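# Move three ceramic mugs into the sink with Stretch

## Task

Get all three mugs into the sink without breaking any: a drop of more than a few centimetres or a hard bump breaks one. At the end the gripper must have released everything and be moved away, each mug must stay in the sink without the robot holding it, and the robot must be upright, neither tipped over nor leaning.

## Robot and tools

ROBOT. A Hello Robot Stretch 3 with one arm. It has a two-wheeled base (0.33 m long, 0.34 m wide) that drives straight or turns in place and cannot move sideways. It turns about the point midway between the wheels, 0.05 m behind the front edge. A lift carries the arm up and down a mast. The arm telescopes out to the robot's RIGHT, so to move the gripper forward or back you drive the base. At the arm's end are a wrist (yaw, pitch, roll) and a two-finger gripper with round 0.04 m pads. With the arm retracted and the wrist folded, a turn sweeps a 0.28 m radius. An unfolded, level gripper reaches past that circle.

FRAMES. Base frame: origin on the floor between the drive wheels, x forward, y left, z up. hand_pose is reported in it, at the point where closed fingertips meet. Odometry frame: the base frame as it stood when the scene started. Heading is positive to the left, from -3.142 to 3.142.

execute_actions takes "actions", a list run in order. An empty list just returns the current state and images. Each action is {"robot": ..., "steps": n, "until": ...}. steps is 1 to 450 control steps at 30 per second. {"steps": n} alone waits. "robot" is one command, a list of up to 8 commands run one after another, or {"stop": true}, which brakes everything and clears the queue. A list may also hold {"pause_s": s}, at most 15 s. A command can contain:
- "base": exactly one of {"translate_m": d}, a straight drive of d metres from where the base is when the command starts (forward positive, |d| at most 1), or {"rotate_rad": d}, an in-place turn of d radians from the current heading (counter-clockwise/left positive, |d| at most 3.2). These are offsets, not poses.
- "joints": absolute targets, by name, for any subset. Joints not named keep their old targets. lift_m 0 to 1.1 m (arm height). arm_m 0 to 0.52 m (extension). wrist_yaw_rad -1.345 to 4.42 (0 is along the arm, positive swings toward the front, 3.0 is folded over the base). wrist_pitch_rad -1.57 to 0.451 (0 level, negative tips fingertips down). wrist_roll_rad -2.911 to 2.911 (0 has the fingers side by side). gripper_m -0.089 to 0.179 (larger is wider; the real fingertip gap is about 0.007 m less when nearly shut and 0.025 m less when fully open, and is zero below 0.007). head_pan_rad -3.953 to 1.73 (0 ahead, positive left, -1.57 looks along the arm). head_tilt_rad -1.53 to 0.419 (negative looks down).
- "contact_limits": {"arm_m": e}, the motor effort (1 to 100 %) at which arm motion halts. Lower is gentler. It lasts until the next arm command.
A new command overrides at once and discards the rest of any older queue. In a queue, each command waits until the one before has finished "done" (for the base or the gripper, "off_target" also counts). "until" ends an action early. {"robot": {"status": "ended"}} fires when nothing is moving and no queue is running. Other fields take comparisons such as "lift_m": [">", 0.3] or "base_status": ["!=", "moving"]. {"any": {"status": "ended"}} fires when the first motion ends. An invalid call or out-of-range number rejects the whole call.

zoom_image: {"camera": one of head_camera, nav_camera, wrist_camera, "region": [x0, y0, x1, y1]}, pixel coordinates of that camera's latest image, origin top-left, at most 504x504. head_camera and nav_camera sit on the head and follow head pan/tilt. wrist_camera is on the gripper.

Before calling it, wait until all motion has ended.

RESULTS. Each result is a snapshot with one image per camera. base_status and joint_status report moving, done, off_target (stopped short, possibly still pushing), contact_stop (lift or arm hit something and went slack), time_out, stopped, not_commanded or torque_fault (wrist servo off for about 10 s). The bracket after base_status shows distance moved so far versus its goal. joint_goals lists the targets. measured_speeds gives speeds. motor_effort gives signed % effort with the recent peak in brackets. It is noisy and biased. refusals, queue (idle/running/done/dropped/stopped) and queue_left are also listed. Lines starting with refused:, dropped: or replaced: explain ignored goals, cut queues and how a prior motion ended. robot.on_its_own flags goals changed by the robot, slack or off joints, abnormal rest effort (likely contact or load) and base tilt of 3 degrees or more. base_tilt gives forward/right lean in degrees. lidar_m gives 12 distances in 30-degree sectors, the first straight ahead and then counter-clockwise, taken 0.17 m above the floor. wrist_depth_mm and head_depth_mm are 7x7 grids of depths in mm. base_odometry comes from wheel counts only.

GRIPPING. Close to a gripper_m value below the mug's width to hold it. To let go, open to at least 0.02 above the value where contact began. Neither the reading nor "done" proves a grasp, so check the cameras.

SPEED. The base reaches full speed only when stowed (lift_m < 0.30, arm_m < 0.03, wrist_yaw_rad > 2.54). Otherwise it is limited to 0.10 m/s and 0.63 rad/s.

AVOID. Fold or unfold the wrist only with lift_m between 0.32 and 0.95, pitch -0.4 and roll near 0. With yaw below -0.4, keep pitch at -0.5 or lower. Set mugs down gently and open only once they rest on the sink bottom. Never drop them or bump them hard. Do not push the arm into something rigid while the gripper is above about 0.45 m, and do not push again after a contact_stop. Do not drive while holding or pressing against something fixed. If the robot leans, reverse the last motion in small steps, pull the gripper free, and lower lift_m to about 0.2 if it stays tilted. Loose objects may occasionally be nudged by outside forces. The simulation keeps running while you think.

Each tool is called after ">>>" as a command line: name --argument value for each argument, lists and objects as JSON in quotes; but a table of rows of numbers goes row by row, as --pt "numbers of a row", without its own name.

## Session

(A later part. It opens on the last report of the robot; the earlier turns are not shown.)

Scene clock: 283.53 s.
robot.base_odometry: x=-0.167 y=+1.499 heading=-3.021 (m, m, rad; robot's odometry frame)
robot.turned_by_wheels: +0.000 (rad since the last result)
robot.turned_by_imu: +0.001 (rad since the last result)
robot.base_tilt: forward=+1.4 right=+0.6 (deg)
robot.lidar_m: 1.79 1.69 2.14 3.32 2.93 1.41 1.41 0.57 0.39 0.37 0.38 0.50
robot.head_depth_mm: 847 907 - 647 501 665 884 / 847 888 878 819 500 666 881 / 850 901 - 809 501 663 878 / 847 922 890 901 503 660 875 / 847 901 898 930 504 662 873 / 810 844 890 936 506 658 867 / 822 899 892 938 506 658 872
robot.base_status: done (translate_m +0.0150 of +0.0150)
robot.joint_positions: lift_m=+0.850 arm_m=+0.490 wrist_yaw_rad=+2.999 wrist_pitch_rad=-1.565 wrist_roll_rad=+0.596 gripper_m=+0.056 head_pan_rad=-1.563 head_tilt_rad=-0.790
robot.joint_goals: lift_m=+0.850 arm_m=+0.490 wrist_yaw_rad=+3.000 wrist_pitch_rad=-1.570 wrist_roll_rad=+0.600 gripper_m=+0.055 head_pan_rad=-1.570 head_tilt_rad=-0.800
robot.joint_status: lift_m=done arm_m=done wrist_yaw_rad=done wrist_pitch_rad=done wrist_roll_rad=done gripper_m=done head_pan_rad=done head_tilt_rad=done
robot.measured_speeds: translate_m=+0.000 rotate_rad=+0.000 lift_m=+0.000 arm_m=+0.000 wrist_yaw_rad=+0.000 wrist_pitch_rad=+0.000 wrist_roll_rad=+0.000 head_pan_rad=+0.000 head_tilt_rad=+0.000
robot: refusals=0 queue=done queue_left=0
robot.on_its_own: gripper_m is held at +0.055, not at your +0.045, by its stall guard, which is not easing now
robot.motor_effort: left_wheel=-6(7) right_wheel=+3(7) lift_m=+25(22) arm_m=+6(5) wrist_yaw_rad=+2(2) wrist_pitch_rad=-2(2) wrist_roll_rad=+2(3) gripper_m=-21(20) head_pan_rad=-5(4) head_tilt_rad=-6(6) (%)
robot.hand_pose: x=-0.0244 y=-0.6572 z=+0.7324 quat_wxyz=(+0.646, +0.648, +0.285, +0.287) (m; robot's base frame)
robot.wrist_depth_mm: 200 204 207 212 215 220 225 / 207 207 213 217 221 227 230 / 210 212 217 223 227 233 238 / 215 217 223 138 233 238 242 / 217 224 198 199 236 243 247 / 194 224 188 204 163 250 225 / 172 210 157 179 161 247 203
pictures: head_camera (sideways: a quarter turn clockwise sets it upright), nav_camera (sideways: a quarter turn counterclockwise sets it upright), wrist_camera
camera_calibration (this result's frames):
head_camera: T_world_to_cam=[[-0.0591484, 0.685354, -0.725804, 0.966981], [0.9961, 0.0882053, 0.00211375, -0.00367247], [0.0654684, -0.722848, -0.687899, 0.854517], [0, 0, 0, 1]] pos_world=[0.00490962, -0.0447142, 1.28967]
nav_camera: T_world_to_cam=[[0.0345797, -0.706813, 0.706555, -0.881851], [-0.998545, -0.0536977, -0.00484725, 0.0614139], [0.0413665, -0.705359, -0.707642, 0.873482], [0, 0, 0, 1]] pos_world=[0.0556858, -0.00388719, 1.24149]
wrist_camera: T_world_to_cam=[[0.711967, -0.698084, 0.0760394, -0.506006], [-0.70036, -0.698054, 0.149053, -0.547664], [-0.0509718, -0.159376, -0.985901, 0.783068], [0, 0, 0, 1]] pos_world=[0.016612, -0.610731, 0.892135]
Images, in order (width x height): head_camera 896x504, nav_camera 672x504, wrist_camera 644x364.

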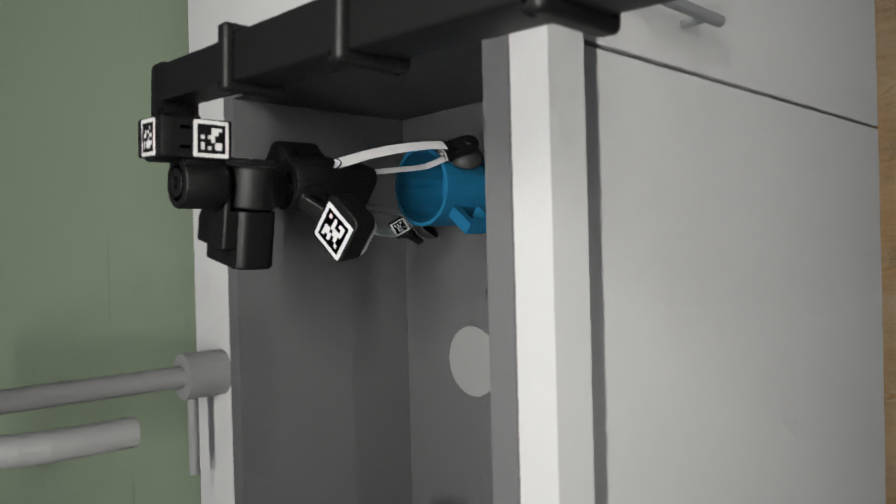

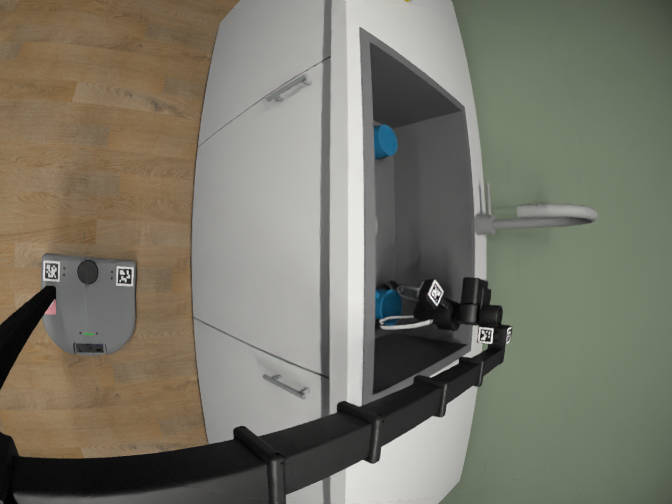

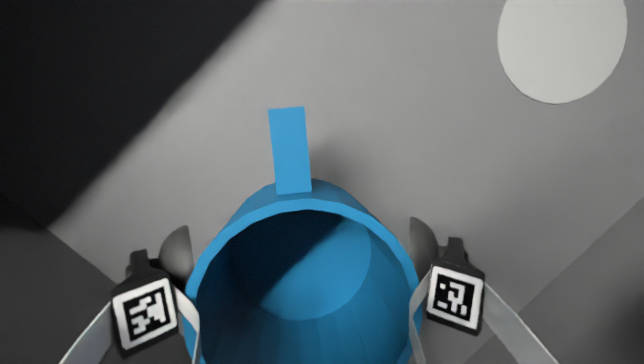

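>>> execute_actions --actions '[{"robot":[{"joints":{"lift_m":0.83}},{"joints":{"gripper_m":0.115}},{"joints":{"lift_m":1.07}},{"joints":{"arm_m":0.0}},{"base":{"rotate_rad":1.856},"joints":{"wrist_roll_rad":0,"lift_m":0.75}},{"base":{"translate_m":1.0},"joints":{"lift_m":0.29,"gripper_m":0.17}},{"base":{"translate_m":1.0}}],"steps":450},{"steps":450,"until":{"robot":{"status":"ended"}}},{"robot":[{"base":{"translate_m":0.79},"joints":{"lift_m":1.0}},{"base":{"rotate_rad":1.352}},{"joints":{"arm_m":0.46}}],"steps":450,"until":{"robot":{"status":"ended"}}},{"steps":450,"until":{"robot":{"status":"ended"}}}]'

Scene clock: 335.43 s.
robot.base_odometry: x=+0.934 y=-1.065 heading=+0.187 (m, m, rad; robot's odometry frame)
robot.turned_by_wheels: +3.208 (rad since the last result)
robot.turned_by_imu: +3.211 (rad since the last result)
robot.base_tilt: forward=+1.4 right=+0.6 (deg)
robot.lidar_m: 1.32 1.39 1.91 3.05 3.16 2.38 2.40 1.18 1.11 1.07 0.62 1.37
robot.head_depth_mm: 946 1031 1031 834 694 596 1123 / 931 1034 1040 834 699 598 1131 / - - 1044 842 701 598 1129 / 905 1047 1044 789 700 601 1129 / 928 1050 1046 798 702 603 1128 / 941 1059 1054 850 707 604 1152 / 945 1064 1170 847 708 606 1151
robot.base_status: done (rotate_rad +1.3518 of +1.3520)
robot.joint_positions: lift_m=+1.000 arm_m=+0.460 wrist_yaw_rad=+2.999 wrist_pitch_rad=-1.566 wrist_roll_rad=+0.004 gripper_m=+0.170 head_pan_rad=-1.563 head_tilt_rad=-0.790
robot.joint_goals: lift_m=+1.000 arm_m=+0.460 wrist_yaw_rad=+3.000 wrist_pitch_rad=-1.570 wrist_roll_rad=+0.000 gripper_m=+0.170 head_pan_rad=-1.570 head_tilt_rad=-0.800
robot.joint_status: lift_m=done arm_m=done wrist_yaw_rad=done wrist_pitch_rad=done wrist_roll_rad=done gripper_m=done head_pan_rad=done head_tilt_rad=done
robot.measured_speeds: translate_m=+0.000 rotate_rad=+0.000 lift_m=+0.000 arm_m=+0.000 wrist_yaw_rad=+0.000 wrist_pitch_rad=+0.000 wrist_roll_rad=+0.000 head_pan_rad=+0.000 head_tilt_rad=+0.000
robot: refusals=0 queue=done queue_left=0
robot.motor_effort: left_wheel=-6(14) right_wheel=+4(8) lift_m=+28(31) arm_m=+5(6) wrist_yaw_rad=+1(1) wrist_pitch_rad=-1(2) wrist_roll_rad=-2(5) gripper_m=+0(87) head_pan_rad=-5(5) head_tilt_rad=-6(6) (%)
robot.hand_pose: x=-0.0244 y=-0.6273 z=+0.8822 quat_wxyz=(+0.535, +0.536, +0.461, +0.463) (m; robot's base frame)
robot.wrist_depth_mm: 278 281 290 295 306 309 313 / 285 293 299 303 310 315 328 / 293 300 303 309 301 325 334 / 301 309 311 318 314 334 339 / 307 315 322 326 333 342 349 / - 321 331 337 342 347 360 / - 327 335 345 349 358 372
pictures: head_camera (sideways: a quarter turn clockwise sets it upright), nav_camera (sideways: a quarter turn counterclockwise sets it upright), wrist_camera
camera_calibration (this result's frames):
head_camera: T_world_to_cam=[[-0.0591312, 0.685364, -0.725796, 0.966971], [0.996102, 0.0881802, 0.00211467, -0.00367369], [0.0654502, -0.722842, -0.687907, 0.854528], [0, 0, 0, 1]] pos_world=[0.00490849, -0.0447141, 1.28967]
nav_camera: T_world_to_cam=[[0.034562, -0.706822, 0.706547, -0.88184], [-0.998547, -0.0536725, -0.00484778, 0.0614146], [0.0413487, -0.705352, -0.70765, 0.873492], [0, 0, 0, 1]] pos_world=[0.0556857, -0.00388775, 1.24149]
wrist_camera: T_world_to_cam=[[0.980246, -0.181389, 0.0788385, -0.168313], [-0.191519, -0.970048, 0.149426, -0.707682], [0.049373, -0.161573, -0.985625, 0.936411], [0, 0, 0, 1]] pos_world=[-0.0167805, -0.565717, 1.04197]
Images, in order (width x height): head_camera 896x504, nav_camera 672x504, wrist_camera 644x364.

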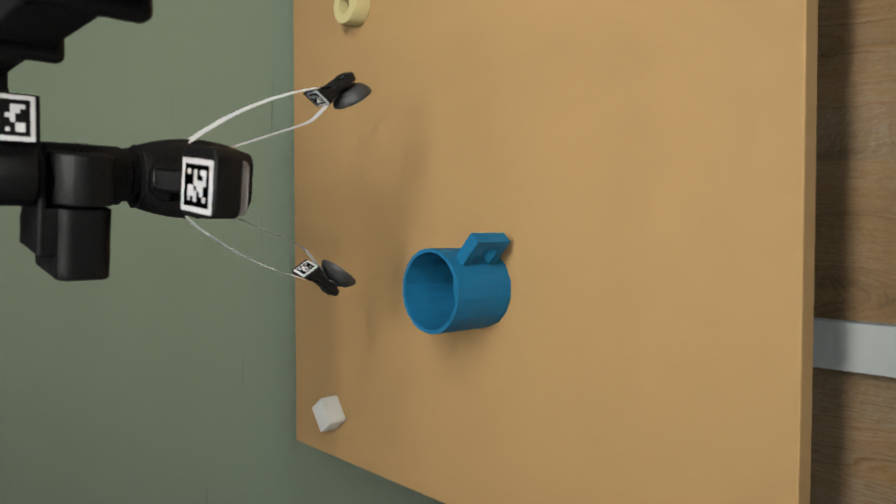

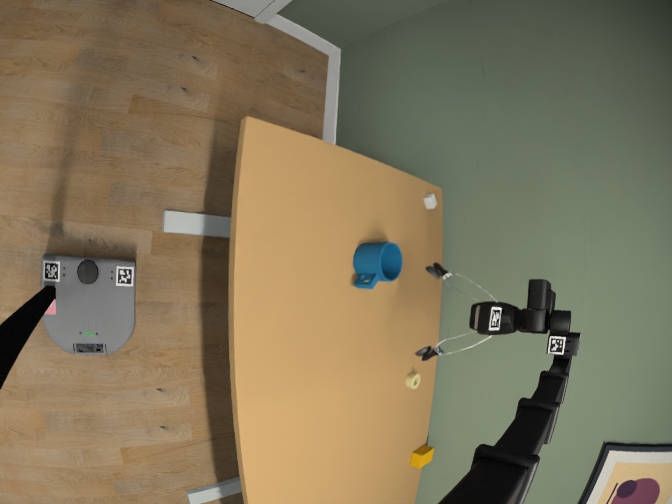

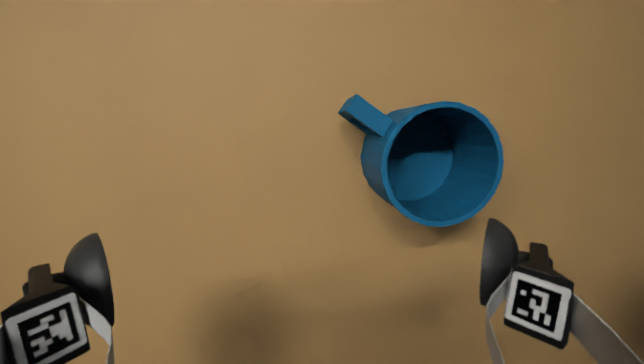

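>>> execute_actions --actions '[{"robot":[{"base":{"translate_m":0.105},"joints":{"arm_m":0.438,"wrist_roll_rad":-1.05}}],"steps":450,"until":{"robot":{"status":"ended"}}}]'

Scene clock: 341.93 s.
robot.base_odometry: x=+1.037 y=-1.045 heading=+0.187 (m, m, rad; robot's odometry frame)
robot.turned_by_wheels: +0.000 (rad since the last result)
robot.turned_by_imu: +0.001 (rad since the last result)
robot.base_tilt: forward=+1.5 right=+0.7 (deg)
robot.lidar_m: 1.22 1.28 1.76 3.05 3.15 2.47 2.51 1.28 1.11 0.60 1.11 1.26
robot.head_depth_mm: 945 1031 1034 831 696 596 1123 / 941 1000 1001 831 697 599 1124 / - - 1007 770 698 598 1125 / 895 1041 1069 819 702 601 1113 / 933 1052 1049 841 701 603 1117 / 939 1053 1158 842 704 604 1134 / 943 1065 1208 1415 1560 606 1138
robot.base_status: done (translate_m +0.1050 of +0.1050)
robot.joint_positions: lift_m=+1.000 arm_m=+0.438 wrist_yaw_rad=+2.999 wrist_pitch_rad=-1.566 wrist_roll_rad=-1.046 gripper_m=+0.170 head_pan_rad=-1.563 head_tilt_rad=-0.790
robot.joint_goals: lift_m=+1.000 arm_m=+0.438 wrist_yaw_rad=+3.000 wrist_pitch_rad=-1.570 wrist_roll_rad=-1.050 gripper_m=+0.170 head_pan_rad=-1.570 head_tilt_rad=-0.800
robot.joint_status: lift_m=done arm_m=done wrist_yaw_rad=done wrist_pitch_rad=done wrist_roll_rad=done gripper_m=done head_pan_rad=done head_tilt_rad=done
robot.measured_speeds: translate_m=+0.000 rotate_rad=+0.000 lift_m=+0.000 arm_m=+0.000 wrist_yaw_rad=+0.000 wrist_pitch_rad=+0.000 wrist_roll_rad=+0.000 head_pan_rad=+0.000 head_tilt_rad=+0.000
robot: refusals=0 queue=done queue_left=0
robot.motor_effort: left_wheel=-6(8) right_wheel=+4(7) lift_m=+28(27) arm_m=-5(8) wrist_yaw_rad=+1(1) wrist_pitch_rad=-2(1) wrist_roll_rad=-3(2) gripper_m=-1(1) head_pan_rad=-4(5) head_tilt_rad=-6(6) (%)
robot.hand_pose: x=-0.0246 y=-0.6059 z=+0.8822 quat_wxyz=(+0.232, +0.232, +0.667, +0.669) (m; robot's base frame)
robot.wrist_depth_mm: 280 286 292 296 303 311 318 / 286 291 298 303 310 319 328 / 290 297 303 312 322 325 336 / 299 306 310 311 329 334 344 / 305 310 318 303 329 342 356 / - 321 327 333 346 351 - / - 328 335 342 356 362 -
pictures: head_camera (sideways: a quarter turn clockwise sets it upright), nav_camera (sideways: a quarter turn counterclockwise sets it upright), wrist_camera
camera_calibration (this result's frames):
head_camera: T_world_to_cam=[[-0.0591313, 0.685364, -0.725796, 0.966971], [0.996102, 0.0881804, 0.00211468, -0.0036737], [0.0654503, -0.722842, -0.687907, 0.854528], [0, 0, 0, 1]] pos_world=[0.0049085, -0.0447141, 1.28967]
nav_camera: T_world_to_cam=[[0.034562, -0.706822, 0.706547, -0.88184], [-0.998547, -0.0536726, -0.00484778, 0.0614146], [0.0413487, -0.705352, -0.70765, 0.873492], [0, 0, 0, 1]] pos_world=[0.0556857, -0.00388773, 1.24149]
wrist_camera: T_world_to_cam=[[0.645128, 0.759675, 0.0818747, 0.395017], [0.745256, -0.649251, 0.151875, -0.471767], [0.168533, -0.0369613, -0.985003, 1.01775], [0, 0, 0, 1]] pos_world=[-0.0747738, -0.568762, 1.0418]
Images, in order (width x height): head_camera 896x504, nav_camera 672x504, wrist_camera 644x364.

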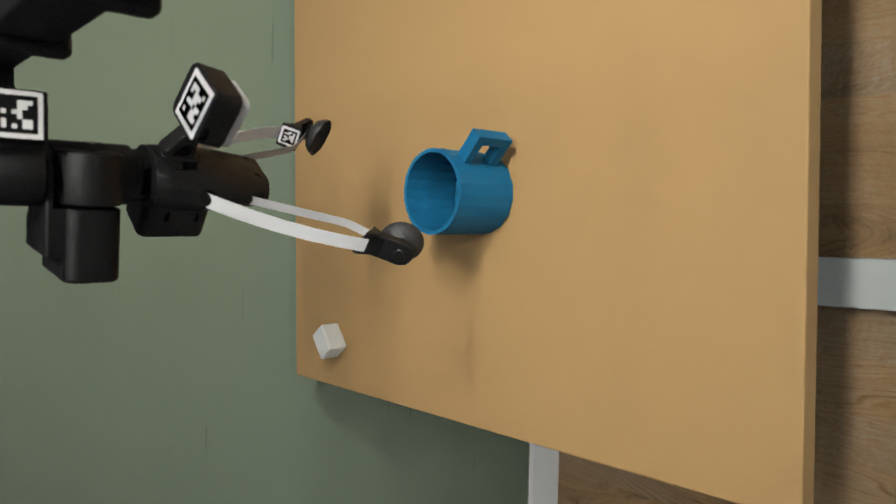

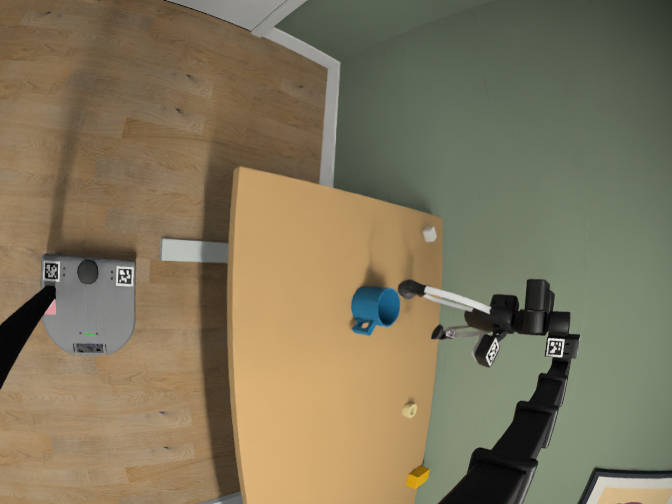

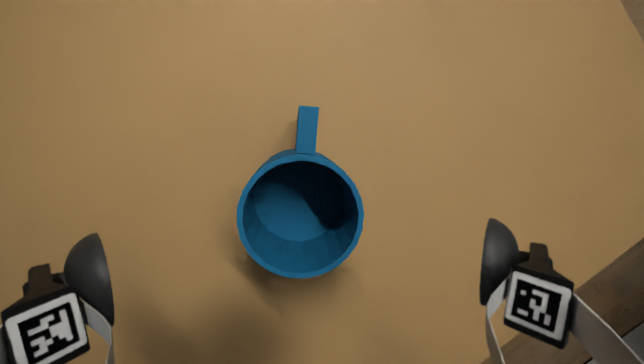

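>>> execute_actions --actions '[{"robot":[{"joints":{"lift_m":0.885}},{"joints":{"gripper_m":0.045}},{"joints":{"lift_m":0.93}}],"steps":450,"until":{"robot":{"status":"ended"}}}]'

>>> execute_actions --actions '[{"robot":[{"joints":{"arm_m":0.0,"lift_m":1.0}},{"base":{"rotate_rad":1.896},"joints":{"lift_m":1.1,"wrist_roll_rad":0.0}},{"base":{"translate_m":1.0}},{"base":{"translate_m":1.0}},{"base":{"translate_m":0.89}},{"base":{"rotate_rad":1.179}},{"joints":{"arm_m":0.3}}],"steps":450},{"steps":450,"until":{"robot":{"status":"ended"}}},{"steps":450,"until":{"robot":{"status":"ended"}}}]'

Scene clock: 353.60 s.
robot.base_odometry: x=+1.037 y=-1.045 heading=+0.187 (m, m, rad; robot's odometry frame)
robot.turned_by_wheels: +0.000 (rad since the last result)
robot.turned_by_imu: +0.001 (rad since the last result)
robot.base_tilt: forward=+1.6 right=+0.6 (deg)
robot.lidar_m: 1.22 1.29 1.76 3.05 3.16 2.48 2.51 1.27 1.11 0.60 1.11 1.26
robot.head_depth_mm: 906 - 997 830 696 600 1122 / 892 1050 1004 836 695 599 1125 / 910 - 968 740 696 600 1128 / 934 1084 1045 827 700 598 1116 / 934 1054 1048 842 703 603 1123 / 939 1055 1172 846 704 604 1132 / 945 1063 1209 1414 1568 607 1134
robot.base_status: done (translate_m +0.1050 of +0.1050)
robot.joint_positions: lift_m=+0.930 arm_m=+0.438 wrist_yaw_rad=+2.999 wrist_pitch_rad=-1.564 wrist_roll_rad=-1.046 gripper_m=+0.050 head_pan_rad=-1.563 head_tilt_rad=-0.790
robot.joint_goals: lift_m=+0.930 arm_m=+0.438 wrist_yaw_rad=+3.000 wrist_pitch_rad=-1.570 wrist_roll_rad=-1.050 gripper_m=+0.048 head_pan_rad=-1.570 head_tilt_rad=-0.800
robot.joint_status: lift_m=done arm_m=done wrist_yaw_rad=done wrist_pitch_rad=done wrist_roll_rad=done gripper_m=done head_pan_rad=done head_tilt_rad=done
robot.measured_speeds: translate_m=+0.000 rotate_rad=+0.000 lift_m=+0.000 arm_m=+0.000 wrist_yaw_rad=+0.000 wrist_pitch_rad=+0.000 wrist_roll_rad=+0.000 head_pan_rad=+0.000 head_tilt_rad=+0.000
robot: refusals=0 queue=done queue_left=0
robot.motor_effort: left_wheel=-6(6) right_wheel=+4(3) lift_m=+30(28) arm_m=-5(5) wrist_yaw_rad=+0(3) wrist_pitch_rad=-2(3) wrist_roll_rad=-2(2) gripper_m=-23(100) head_pan_rad=-5(5) head_tilt_rad=-6(6) (%)
robot.hand_pose: x=-0.0245 y=-0.6054 z=+0.8121 quat_wxyz=(+0.232, +0.232, +0.666, +0.670) (m; robot's base frame)
robot.wrist_depth_mm: 218 221 225 231 236 241 247 / 222 226 232 237 244 248 254 / 227 231 234 238 247 255 262 / 233 238 241 161 255 261 267 / 238 242 195 200 189 266 273 / 244 245 177 201 160 272 280 / 249 256 148 168 160 284 290
pictures: head_camera (sideways: a quarter turn clockwise sets it upright), nav_camera (sideways: a quarter turn counterclockwise sets it upright), wrist_camera
camera_calibration (this result's frames):
head_camera: T_world_to_cam=[[-0.0591312, 0.685364, -0.725796, 0.966971], [0.996102, 0.0881802, 0.00211468, -0.0036737], [0.0654502, -0.722842, -0.687907, 0.854528], [0, 0, 0, 1]] pos_world=[0.00490849, -0.0447141, 1.28967]
nav_camera: T_world_to_cam=[[0.034562, -0.706822, 0.706547, -0.88184], [-0.998547, -0.0536725, -0.00484778, 0.0614146], [0.0413487, -0.705352, -0.70765, 0.873492], [0, 0, 0, 1]] pos_world=[0.0556857, -0.00388774, 1.24149]
wrist_camera: T_world_to_cam=[[0.645039, 0.759556, 0.083663, 0.398753], [0.745265, -0.649506, 0.150739, -0.460037], [0.168834, -0.0348812, -0.985027, 0.94996], [0, 0, 0, 1]] pos_world=[-0.0747477, -0.568536, 0.971721]
Images, in order (width x height): head_camera 896x504, nav_camera 672x504, wrist_camera 644x364.

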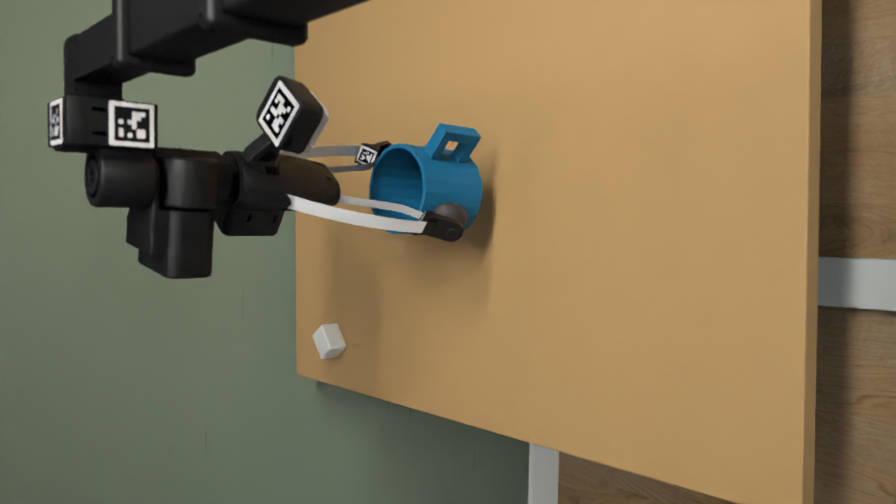

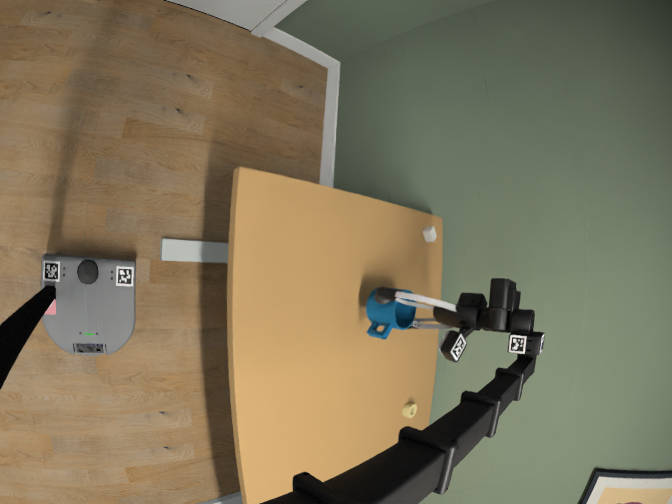

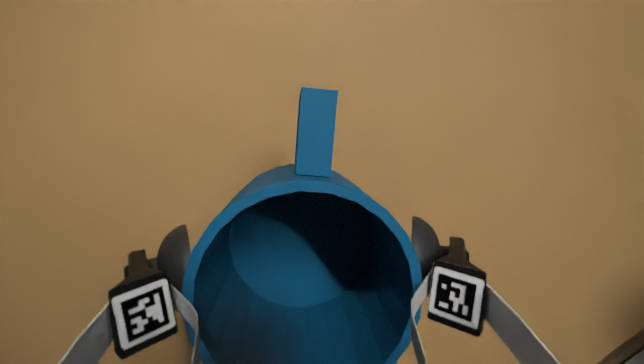

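Scene clock: 398.60 s.
robot.base_odometry: x=-0.378 y=+1.474 heading=-3.022 (m, m, rad; robot's odometry frame)
robot.turned_by_wheels: +3.075 (rad since the last result)
robot.turned_by_imu: +3.079 (rad since the last result)
robot.base_tilt: forward=+1.5 right=+0.5 (deg)
robot.lidar_m: 1.61 1.53 2.04 3.34 3.21 1.60 1.59 0.54 0.37 0.35 0.35 0.46
robot.head_depth_mm: - - - - - - 875 / - - - - - - 330 / - - - - - - 337 / - - 890 944 482 556 810 / - - 889 934 485 611 808 / - - 882 842 482 607 801 / 803 - 862 885 482 602 798
robot.base_status: done (rotate_rad +1.1788 of +1.1790)
robot.joint_positions: lift_m=+1.099 arm_m=+0.020 wrist_yaw_rad=+2.999 wrist_pitch_rad=-1.564 wrist_roll_rad=-0.004 gripper_m=+0.056 head_pan_rad=-1.563 head_tilt_rad=-0.790
robot.joint_goals: lift_m=+1.100 arm_m=+0.300 wrist_yaw_rad=+3.000 wrist_pitch_rad=-1.570 wrist_roll_rad=+0.000 gripper_m=+0.055 head_pan_rad=-1.570 head_tilt_rad=-0.800
robot.joint_status: lift_m=done arm_m=moving wrist_yaw_rad=done wrist_pitch_rad=done wrist_roll_rad=done gripper_m=done head_pan_rad=done head_tilt_rad=done
robot.measured_speeds: translate_m=+0.000 rotate_rad=+0.000 lift_m=+0.000 arm_m=+0.073 wrist_yaw_rad=+0.000 wrist_pitch_rad=+0.000 wrist_roll_rad=+0.000 head_pan_rad=+0.000 head_tilt_rad=+0.000
robot: refusals=0 queue=running queue_left=0
robot.on_its_own: gripper_m is held at +0.055, not at your +0.045, by its stall guard, which is not easing now
robot.motor_effort: left_wheel=-7(12) right_wheel=+4(6) lift_m=+30(31) arm_m=+8(5) wrist_yaw_rad=+2(1) wrist_pitch_rad=-2(2) wrist_roll_rad=+2(4) gripper_m=-21(24) head_pan_rad=-5(4) head_tilt_rad=-6(6) (%)
robot.hand_pose: x=-0.0243 y=-0.1869 z=+0.9810 quat_wxyz=(+0.532, +0.535, +0.462, +0.466) (m; robot's base frame)
robot.wrist_depth_mm: - - - - - - - / - - - - - - - / - - - - - - - / - - - 160 - 795 663 / - - 196 199 190 529 474 / 756 741 177 203 159 390 362 / 513 408 149 167 161 279 266
pictures: head_camera (sideways: a quarter turn clockwise sets it upright), nav_camera (sideways: a quarter turn counterclockwise sets it upright), wrist_camera
camera_calibration (this result's frames):
head_camera: T_world_to_cam=[[-0.0591306, 0.685368, -0.725793, 0.966966], [0.996102, 0.0881793, 0.00211506, -0.0036742], [0.0654495, -0.722839, -0.68791, 0.854533], [0, 0, 0, 1]] pos_world=[0.00490845, -0.044714, 1.28967]
nav_camera: T_world_to_cam=[[0.0345613, -0.706825, 0.706543, -0.881836], [-0.998547, -0.0536715, -0.004848, 0.0614149], [0.041348, -0.705349, -0.707653, 0.873497], [0, 0, 0, 1]] pos_world=[0.0556857, -0.0038875, 1.24149]
wrist_camera: T_world_to_cam=[[0.981516, -0.174406, 0.0787974, -0.0949211], [-0.184495, -0.971726, 0.147345, -0.293328], [0.0508717, -0.159159, -0.985941, 1.10576], [0, 0, 0, 1]] pos_world=[-0.0172029, -0.125598, 1.14091]
Images, in order (width x height): head_camera 896x504, nav_camera 672x504, wrist_camera 644x364.

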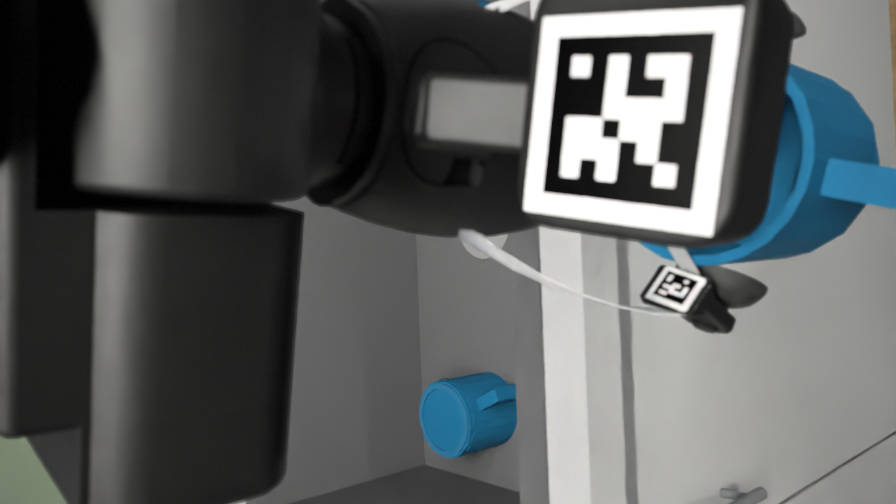

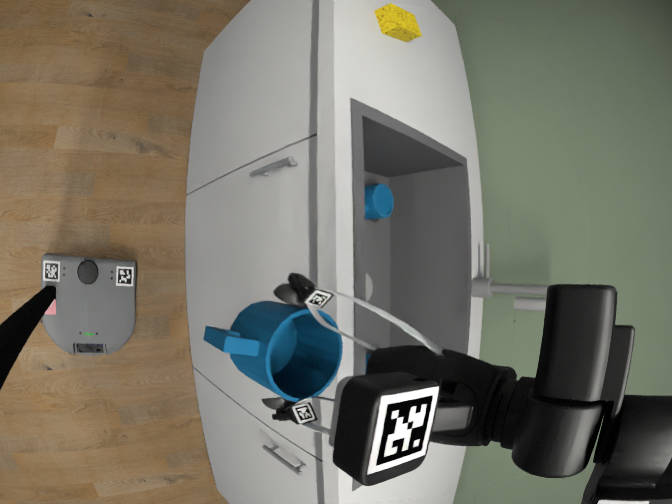

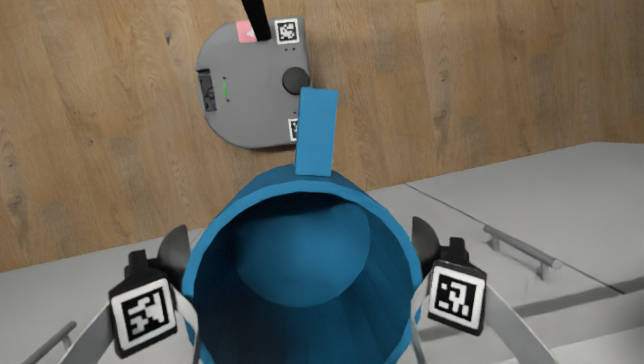

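>>> execute_actions --actions '[{"robot":{"joints":{"arm_m":0.40,"head_pan_rad":-1.57,"head_tilt_rad":-0.8}},"steps":200,"until":{"robot":{"status":"ended"}}}]'

Scene clock: 415.40 s.
robot.base_odometry: x=-0.378 y=+1.474 heading=-3.022 (m, m, rad; robot's odometry frame)
robot.turned_by_wheels: +0.000 (rad since the last result)
robot.turned_by_imu: +0.001 (rad since the last result)
robot.base_tilt: forward=+1.4 right=+0.6 (deg)
robot.lidar_m: 1.60 1.53 2.03 3.33 3.21 1.60 1.59 0.54 0.37 0.35 0.36 0.46
robot.head_depth_mm: 836 888 881 830 486 626 839 / 827 888 894 922 487 623 828 / - 880 568 926 488 619 819 / 804 825 872 925 487 614 814 / 826 887 867 936 485 612 805 / 826 892 866 840 481 608 800 / 824 888 856 886 483 604 794
robot.base_status: done (rotate_rad +1.1788 of +1.1790)
robot.joint_positions: lift_m=+1.099 arm_m=+0.400 wrist_yaw_rad=+2.999 wrist_pitch_rad=-1.564 wrist_roll_rad=-0.003 gripper_m=+0.056 head_pan_rad=-1.563 head_tilt_rad=-0.790
robot.joint_goals: lift_m=+1.100 arm_m=+0.400 wrist_yaw_rad=+3.000 wrist_pitch_rad=-1.570 wrist_roll_rad=+0.000 gripper_m=+0.055 head_pan_rad=-1.570 head_tilt_rad=-0.800
robot.joint_status: lift_m=done arm_m=done wrist_yaw_rad=done wrist_pitch_rad=done wrist_roll_rad=done gripper_m=done head_pan_rad=done head_tilt_rad=done
robot.measured_speeds: translate_m=+0.000 rotate_rad=+0.000 lift_m=+0.000 arm_m=+0.000 wrist_yaw_rad=+0.000 wrist_pitch_rad=+0.000 wrist_roll_rad=+0.000 head_pan_rad=+0.000 head_tilt_rad=+0.000
robot: refusals=0 queue=done queue_left=0
robot.on_its_own: gripper_m is held at +0.055, not at your +0.045, by its stall guard, which is not easing now
robot.motor_effort: left_wheel=-7(7) right_wheel=+4(4) lift_m=+30(31) arm_m=+6(5) wrist_yaw_rad=+1(2) wrist_pitch_rad=-2(2) wrist_roll_rad=+2(2) gripper_m=-21(21) head_pan_rad=-5(6) head_tilt_rad=-6(7) (%)
robot.hand_pose: x=-0.0243 y=-0.5668 z=+0.9811 quat_wxyz=(+0.533, +0.535, +0.462, +0.466) (m; robot's base frame)
robot.wrist_depth_mm: 270 296 345 415 453 457 367 / 399 438 452 453 459 476 378 / 438 448 459 457 469 486 391 / 425 462 457 161 492 460 403 / 399 466 195 199 191 431 424 / 389 470 176 201 158 511 436 / 368 499 149 168 160 402 381
pictures: head_camera (sideways: a quarter turn clockwise sets it upright), nav_camera (sideways: a quarter turn counterclockwise sets it upright), wrist_camera
camera_calibration (this result's frames):
head_camera: T_world_to_cam=[[-0.0591308, 0.685368, -0.725792, 0.966965], [0.996102, 0.0881796, 0.00211517, -0.00367434], [0.0654497, -0.722838, -0.687911, 0.854534], [0, 0, 0, 1]] pos_world=[0.00490847, -0.044714, 1.28967]
nav_camera: T_world_to_cam=[[0.0345616, -0.706826, 0.706542, -0.881834], [-0.998547, -0.0536719, -0.00484806, 0.061415], [0.0413482, -0.705348, -0.707654, 0.873498], [0, 0, 0, 1]] pos_world=[0.0556857, -0.0038874, 1.24149]
wrist_camera: T_world_to_cam=[[0.981384, -0.175149, 0.078799, -0.161599], [-0.185241, -0.971556, 0.147527, -0.662601], [0.0507184, -0.159378, -0.985914, 1.04514], [0, 0, 0, 1]] pos_world=[-0.0171573, -0.505486, 1.1409]
Images, in order (width x height): head_camera 896x504, nav_camera 672x504, wrist_camera 644x364.

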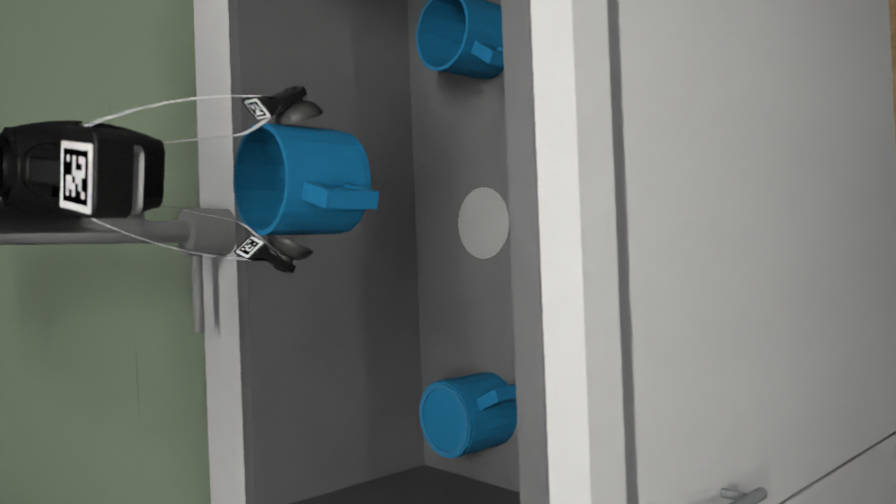

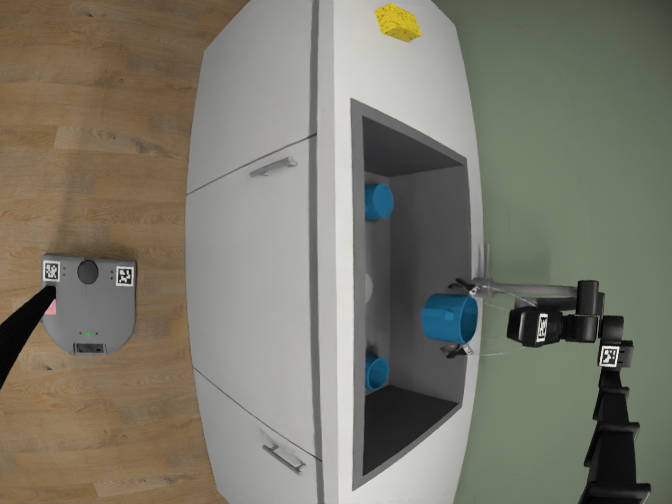

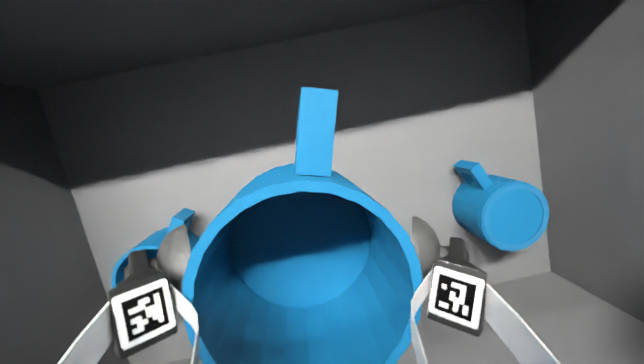

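>>> execute_actions --actions '[{"robot":{"joints":{"arm_m":0.415,"wrist_roll_rad":-0.7}},"steps":200,"until":{"robot":{"status":"ended"}}},{"robot":{"joints":{"lift_m":1.04}},"steps":200,"until":{"robot":{"status":"ended"}}}]'

Scene clock: 429.73 s.
robot.base_odometry: x=-0.378 y=+1.474 heading=-3.022 (m, m, rad; robot's odometry frame)
robot.turned_by_wheels: +0.000 (rad since the last result)
robot.turned_by_imu: -0.010 (rad since the last result)
robot.base_tilt: forward=+1.5 right=+0.5 (deg)
robot.lidar_m: 1.61 1.53 2.03 3.33 3.26 1.60 1.59 0.55 0.37 0.35 0.35 0.45
robot.head_depth_mm: 837 895 886 850 486 631 843 / 834 842 875 896 488 627 832 / - - 650 876 490 626 823 / 766 816 856 926 490 618 811 / 829 889 868 931 486 612 804 / 828 898 865 861 483 608 797 / 819 890 864 876 483 602 787
robot.base_status: done (rotate_rad +1.1784 of +1.1790)
robot.joint_positions: lift_m=+1.040 arm_m=+0.414 wrist_yaw_rad=+3.002 wrist_pitch_rad=-1.554 wrist_roll_rad=-0.704 gripper_m=+0.056 head_pan_rad=-1.563 head_tilt_rad=-0.790
robot.joint_goals: lift_m=+1.040 arm_m=+0.415 wrist_yaw_rad=+3.000 wrist_pitch_rad=-1.570 wrist_roll_rad=-0.700 gripper_m=+0.055 head_pan_rad=-1.570 head_tilt_rad=-0.800
robot.joint_status: lift_m=done arm_m=done wrist_yaw_rad=done wrist_pitch_rad=done wrist_roll_rad=done gripper_m=done head_pan_rad=done head_tilt_rad=done
robot.measured_speeds: translate_m=+0.000 rotate_rad=+0.000 lift_m=+0.000 arm_m=+0.000 wrist_yaw_rad=+0.000 wrist_pitch_rad=+0.000 wrist_roll_rad=+0.000 head_pan_rad=+0.000 head_tilt_rad=+0.000
robot: refusals=0 queue=done queue_left=0
robot.on_its_own: gripper_m is held at +0.055, not at your +0.045, by its stall guard, which is not easing now
robot.motor_effort: left_wheel=-14(24) right_wheel=+12(26) lift_m=+20(31) arm_m=+12(10) wrist_yaw_rad=-2(6) wrist_pitch_rad=-5(10) wrist_roll_rad=+3(7) gripper_m=-21(20) head_pan_rad=-4(5) head_tilt_rad=-7(6) (%)
robot.hand_pose: x=-0.0240 y=-0.5786 z=+0.9223 quat_wxyz=(+0.339, +0.343, +0.614, +0.625) (m; robot's base frame)
robot.wrist_depth_mm: 341 372 393 391 302 238 194 / 372 381 393 404 414 308 240 / 375 382 398 404 420 428 315 / 364 389 410 161 433 444 435 / 399 406 194 200 190 456 416 / 380 410 175 203 160 471 391 / 321 365 149 168 161 403 371
pictures: head_camera (sideways: a quarter turn clockwise sets it upright), nav_camera (sideways: a quarter turn counterclockwise sets it upright), wrist_camera
camera_calibration (this result's frames):
head_camera: T_world_to_cam=[[-0.059127, 0.685392, -0.72577, 0.966937], [0.996103, 0.0881737, 0.00211775, -0.0036777], [0.0654453, -0.722816, -0.687934, 0.854564], [0, 0, 0, 1]] pos_world=[0.0049082, -0.0447136, 1.28967]
nav_camera: T_world_to_cam=[[0.0345576, -0.706849, 0.70652, -0.881805], [-0.998547, -0.0536659, -0.00484954, 0.0614169], [0.0413439, -0.705326, -0.707677, 0.873527], [0, 0, 0, 1]] pos_world=[0.0556857, -0.00388576, 1.24149]
wrist_camera: T_world_to_cam=[[0.86051, 0.501656, 0.0886804, 0.220208], [0.487689, -0.861518, 0.141234, -0.579742], [0.147251, -0.0782845, -0.985996, 1.03468], [0, 0, 0, 1]] pos_world=[-0.059114, -0.528927, 1.08254]
Images, in order (width x height): head_camera 896x504, nav_camera 672x504, wrist_camera 644x364.

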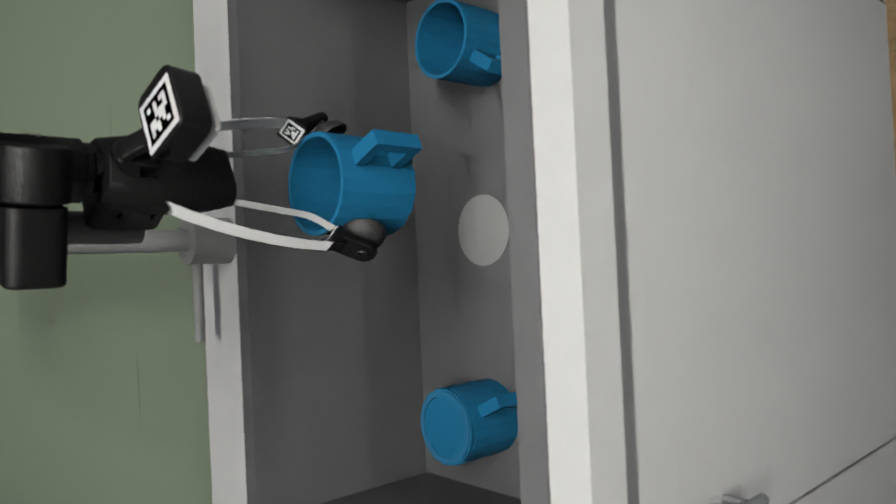

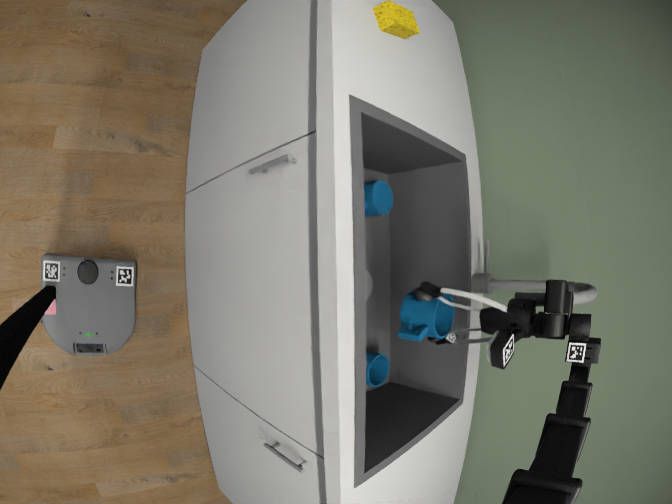

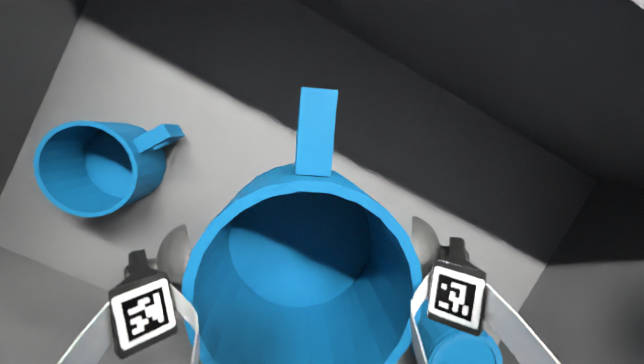

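>>> execute_actions --actions '[{"robot":[{"joints":{"lift_m":1.1}},{"joints":{"arm_m":0.36}},{"base":{"translate_m":0.10},"joints":{"wrist_roll_rad":-1.0}},{"joints":{"arm_m":0.41}},{"joints":{"lift_m":1.04}}],"steps":400,"until":{"robot":{"status":"ended"}}}]'

Scene clock: 449.50 s.
robot.base_odometry: x=-0.477 y=+1.462 heading=-3.022 (m, m, rad; robot's odometry frame)
robot.turned_by_wheels: +0.001 (rad since the last result)
robot.turned_by_imu: +0.002 (rad since the last result)
robot.base_tilt: forward=+1.6 right=+0.7 (deg)
robot.lidar_m: 1.51 1.45 1.93 3.34 3.41 1.70 1.68 0.53 0.36 0.34 0.34 0.44
robot.head_depth_mm: 824 884 873 918 482 612 819 / 533 836 863 896 477 609 803 / - - 656 877 476 600 796 / 847 886 856 930 479 597 789 / 818 886 859 839 480 592 779 / 814 886 842 886 479 568 772 / 813 884 725 640 476 583 767
robot.base_status: done (translate_m +0.1000 of +0.1000)
robot.joint_positions: lift_m=+1.040 arm_m=+0.410 wrist_yaw_rad=+3.001 wrist_pitch_rad=-1.563 wrist_roll_rad=-0.996 gripper_m=+0.056 head_pan_rad=-1.563 head_tilt_rad=-0.790
robot.joint_goals: lift_m=+1.040 arm_m=+0.410 wrist_yaw_rad=+3.000 wrist_pitch_rad=-1.570 wrist_roll_rad=-1.000 gripper_m=+0.055 head_pan_rad=-1.570 head_tilt_rad=-0.800
robot.joint_status: lift_m=done arm_m=done wrist_yaw_rad=done wrist_pitch_rad=done wrist_roll_rad=done gripper_m=done head_pan_rad=done head_tilt_rad=done
robot.measured_speeds: translate_m=+0.000 rotate_rad=+0.000 lift_m=+0.000 arm_m=+0.000 wrist_yaw_rad=+0.000 wrist_pitch_rad=+0.000 wrist_roll_rad=+0.000 head_pan_rad=+0.000 head_tilt_rad=+0.000
robot: refusals=0 queue=done queue_left=0
robot.on_its_own: gripper_m is held at +0.055, not at your +0.045, by its stall guard, which is not easing now
robot.motor_effort: left_wheel=-3(14) right_wheel=+1(14) lift_m=+24(34) arm_m=+5(10) wrist_yaw_rad=-1(3) wrist_pitch_rad=-2(9) wrist_roll_rad=-2(2) gripper_m=-21(21) head_pan_rad=-5(5) head_tilt_rad=-7(6) (%)
robot.hand_pose: x=-0.0244 y=-0.5763 z=+0.9223 quat_wxyz=(+0.247, +0.248, +0.660, +0.665) (m; robot's base frame)
robot.wrist_depth_mm: 337 375 383 390 322 233 180 / 362 382 392 396 402 278 208 / 384 394 400 406 415 347 243 / 387 406 410 161 433 430 292 / 362 411 194 199 190 445 353 / 312 364 177 202 161 390 324 / 280 345 148 167 161 354 290
pictures: head_camera (sideways: a quarter turn clockwise sets it upright), nav_camera (sideways: a quarter turn counterclockwise sets it upright), wrist_camera
camera_calibration (this result's frames):
head_camera: T_world_to_cam=[[-0.0591272, 0.685392, -0.72577, 0.966937], [0.996103, 0.088174, 0.00211775, -0.0036777], [0.0654455, -0.722816, -0.687934, 0.854564], [0, 0, 0, 1]] pos_world=[0.00490821, -0.0447136, 1.28967]
nav_camera: T_world_to_cam=[[0.0345578, -0.706849, 0.70652, -0.881805], [-0.998547, -0.0536661, -0.00484954, 0.0614169], [0.0413441, -0.705326, -0.707677, 0.873527], [0, 0, 0, 1]] pos_world=[0.0556857, -0.00388575, 1.24149]
wrist_camera: T_world_to_cam=[[0.680292, 0.72806, 0.0844481, 0.349404], [0.713694, -0.684247, 0.149824, -0.477834], [0.166864, -0.0416542, -0.9851, 1.05565], [0, 0, 0, 1]] pos_world=[-0.0728197, -0.537371, 1.082]
Images, in order (width x height): head_camera 896x504, nav_camera 672x504, wrist_camera 644x364.

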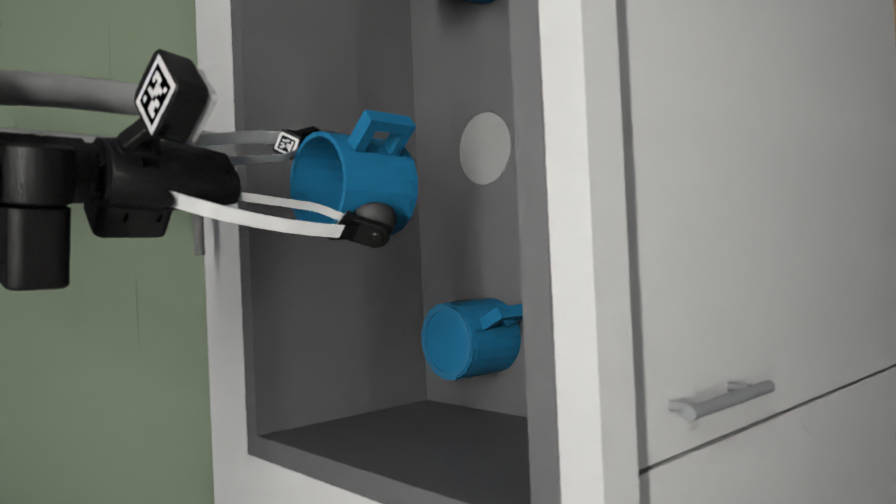

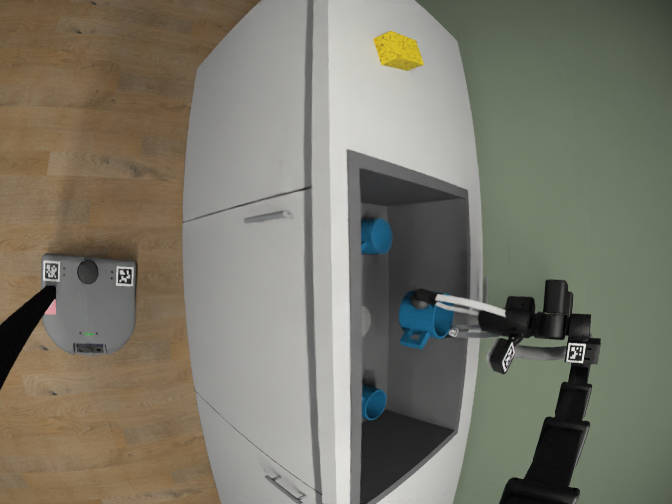

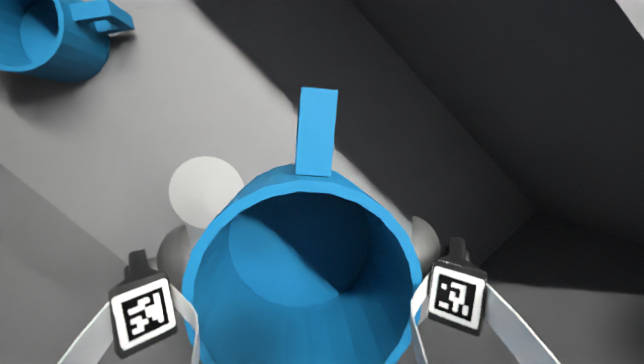

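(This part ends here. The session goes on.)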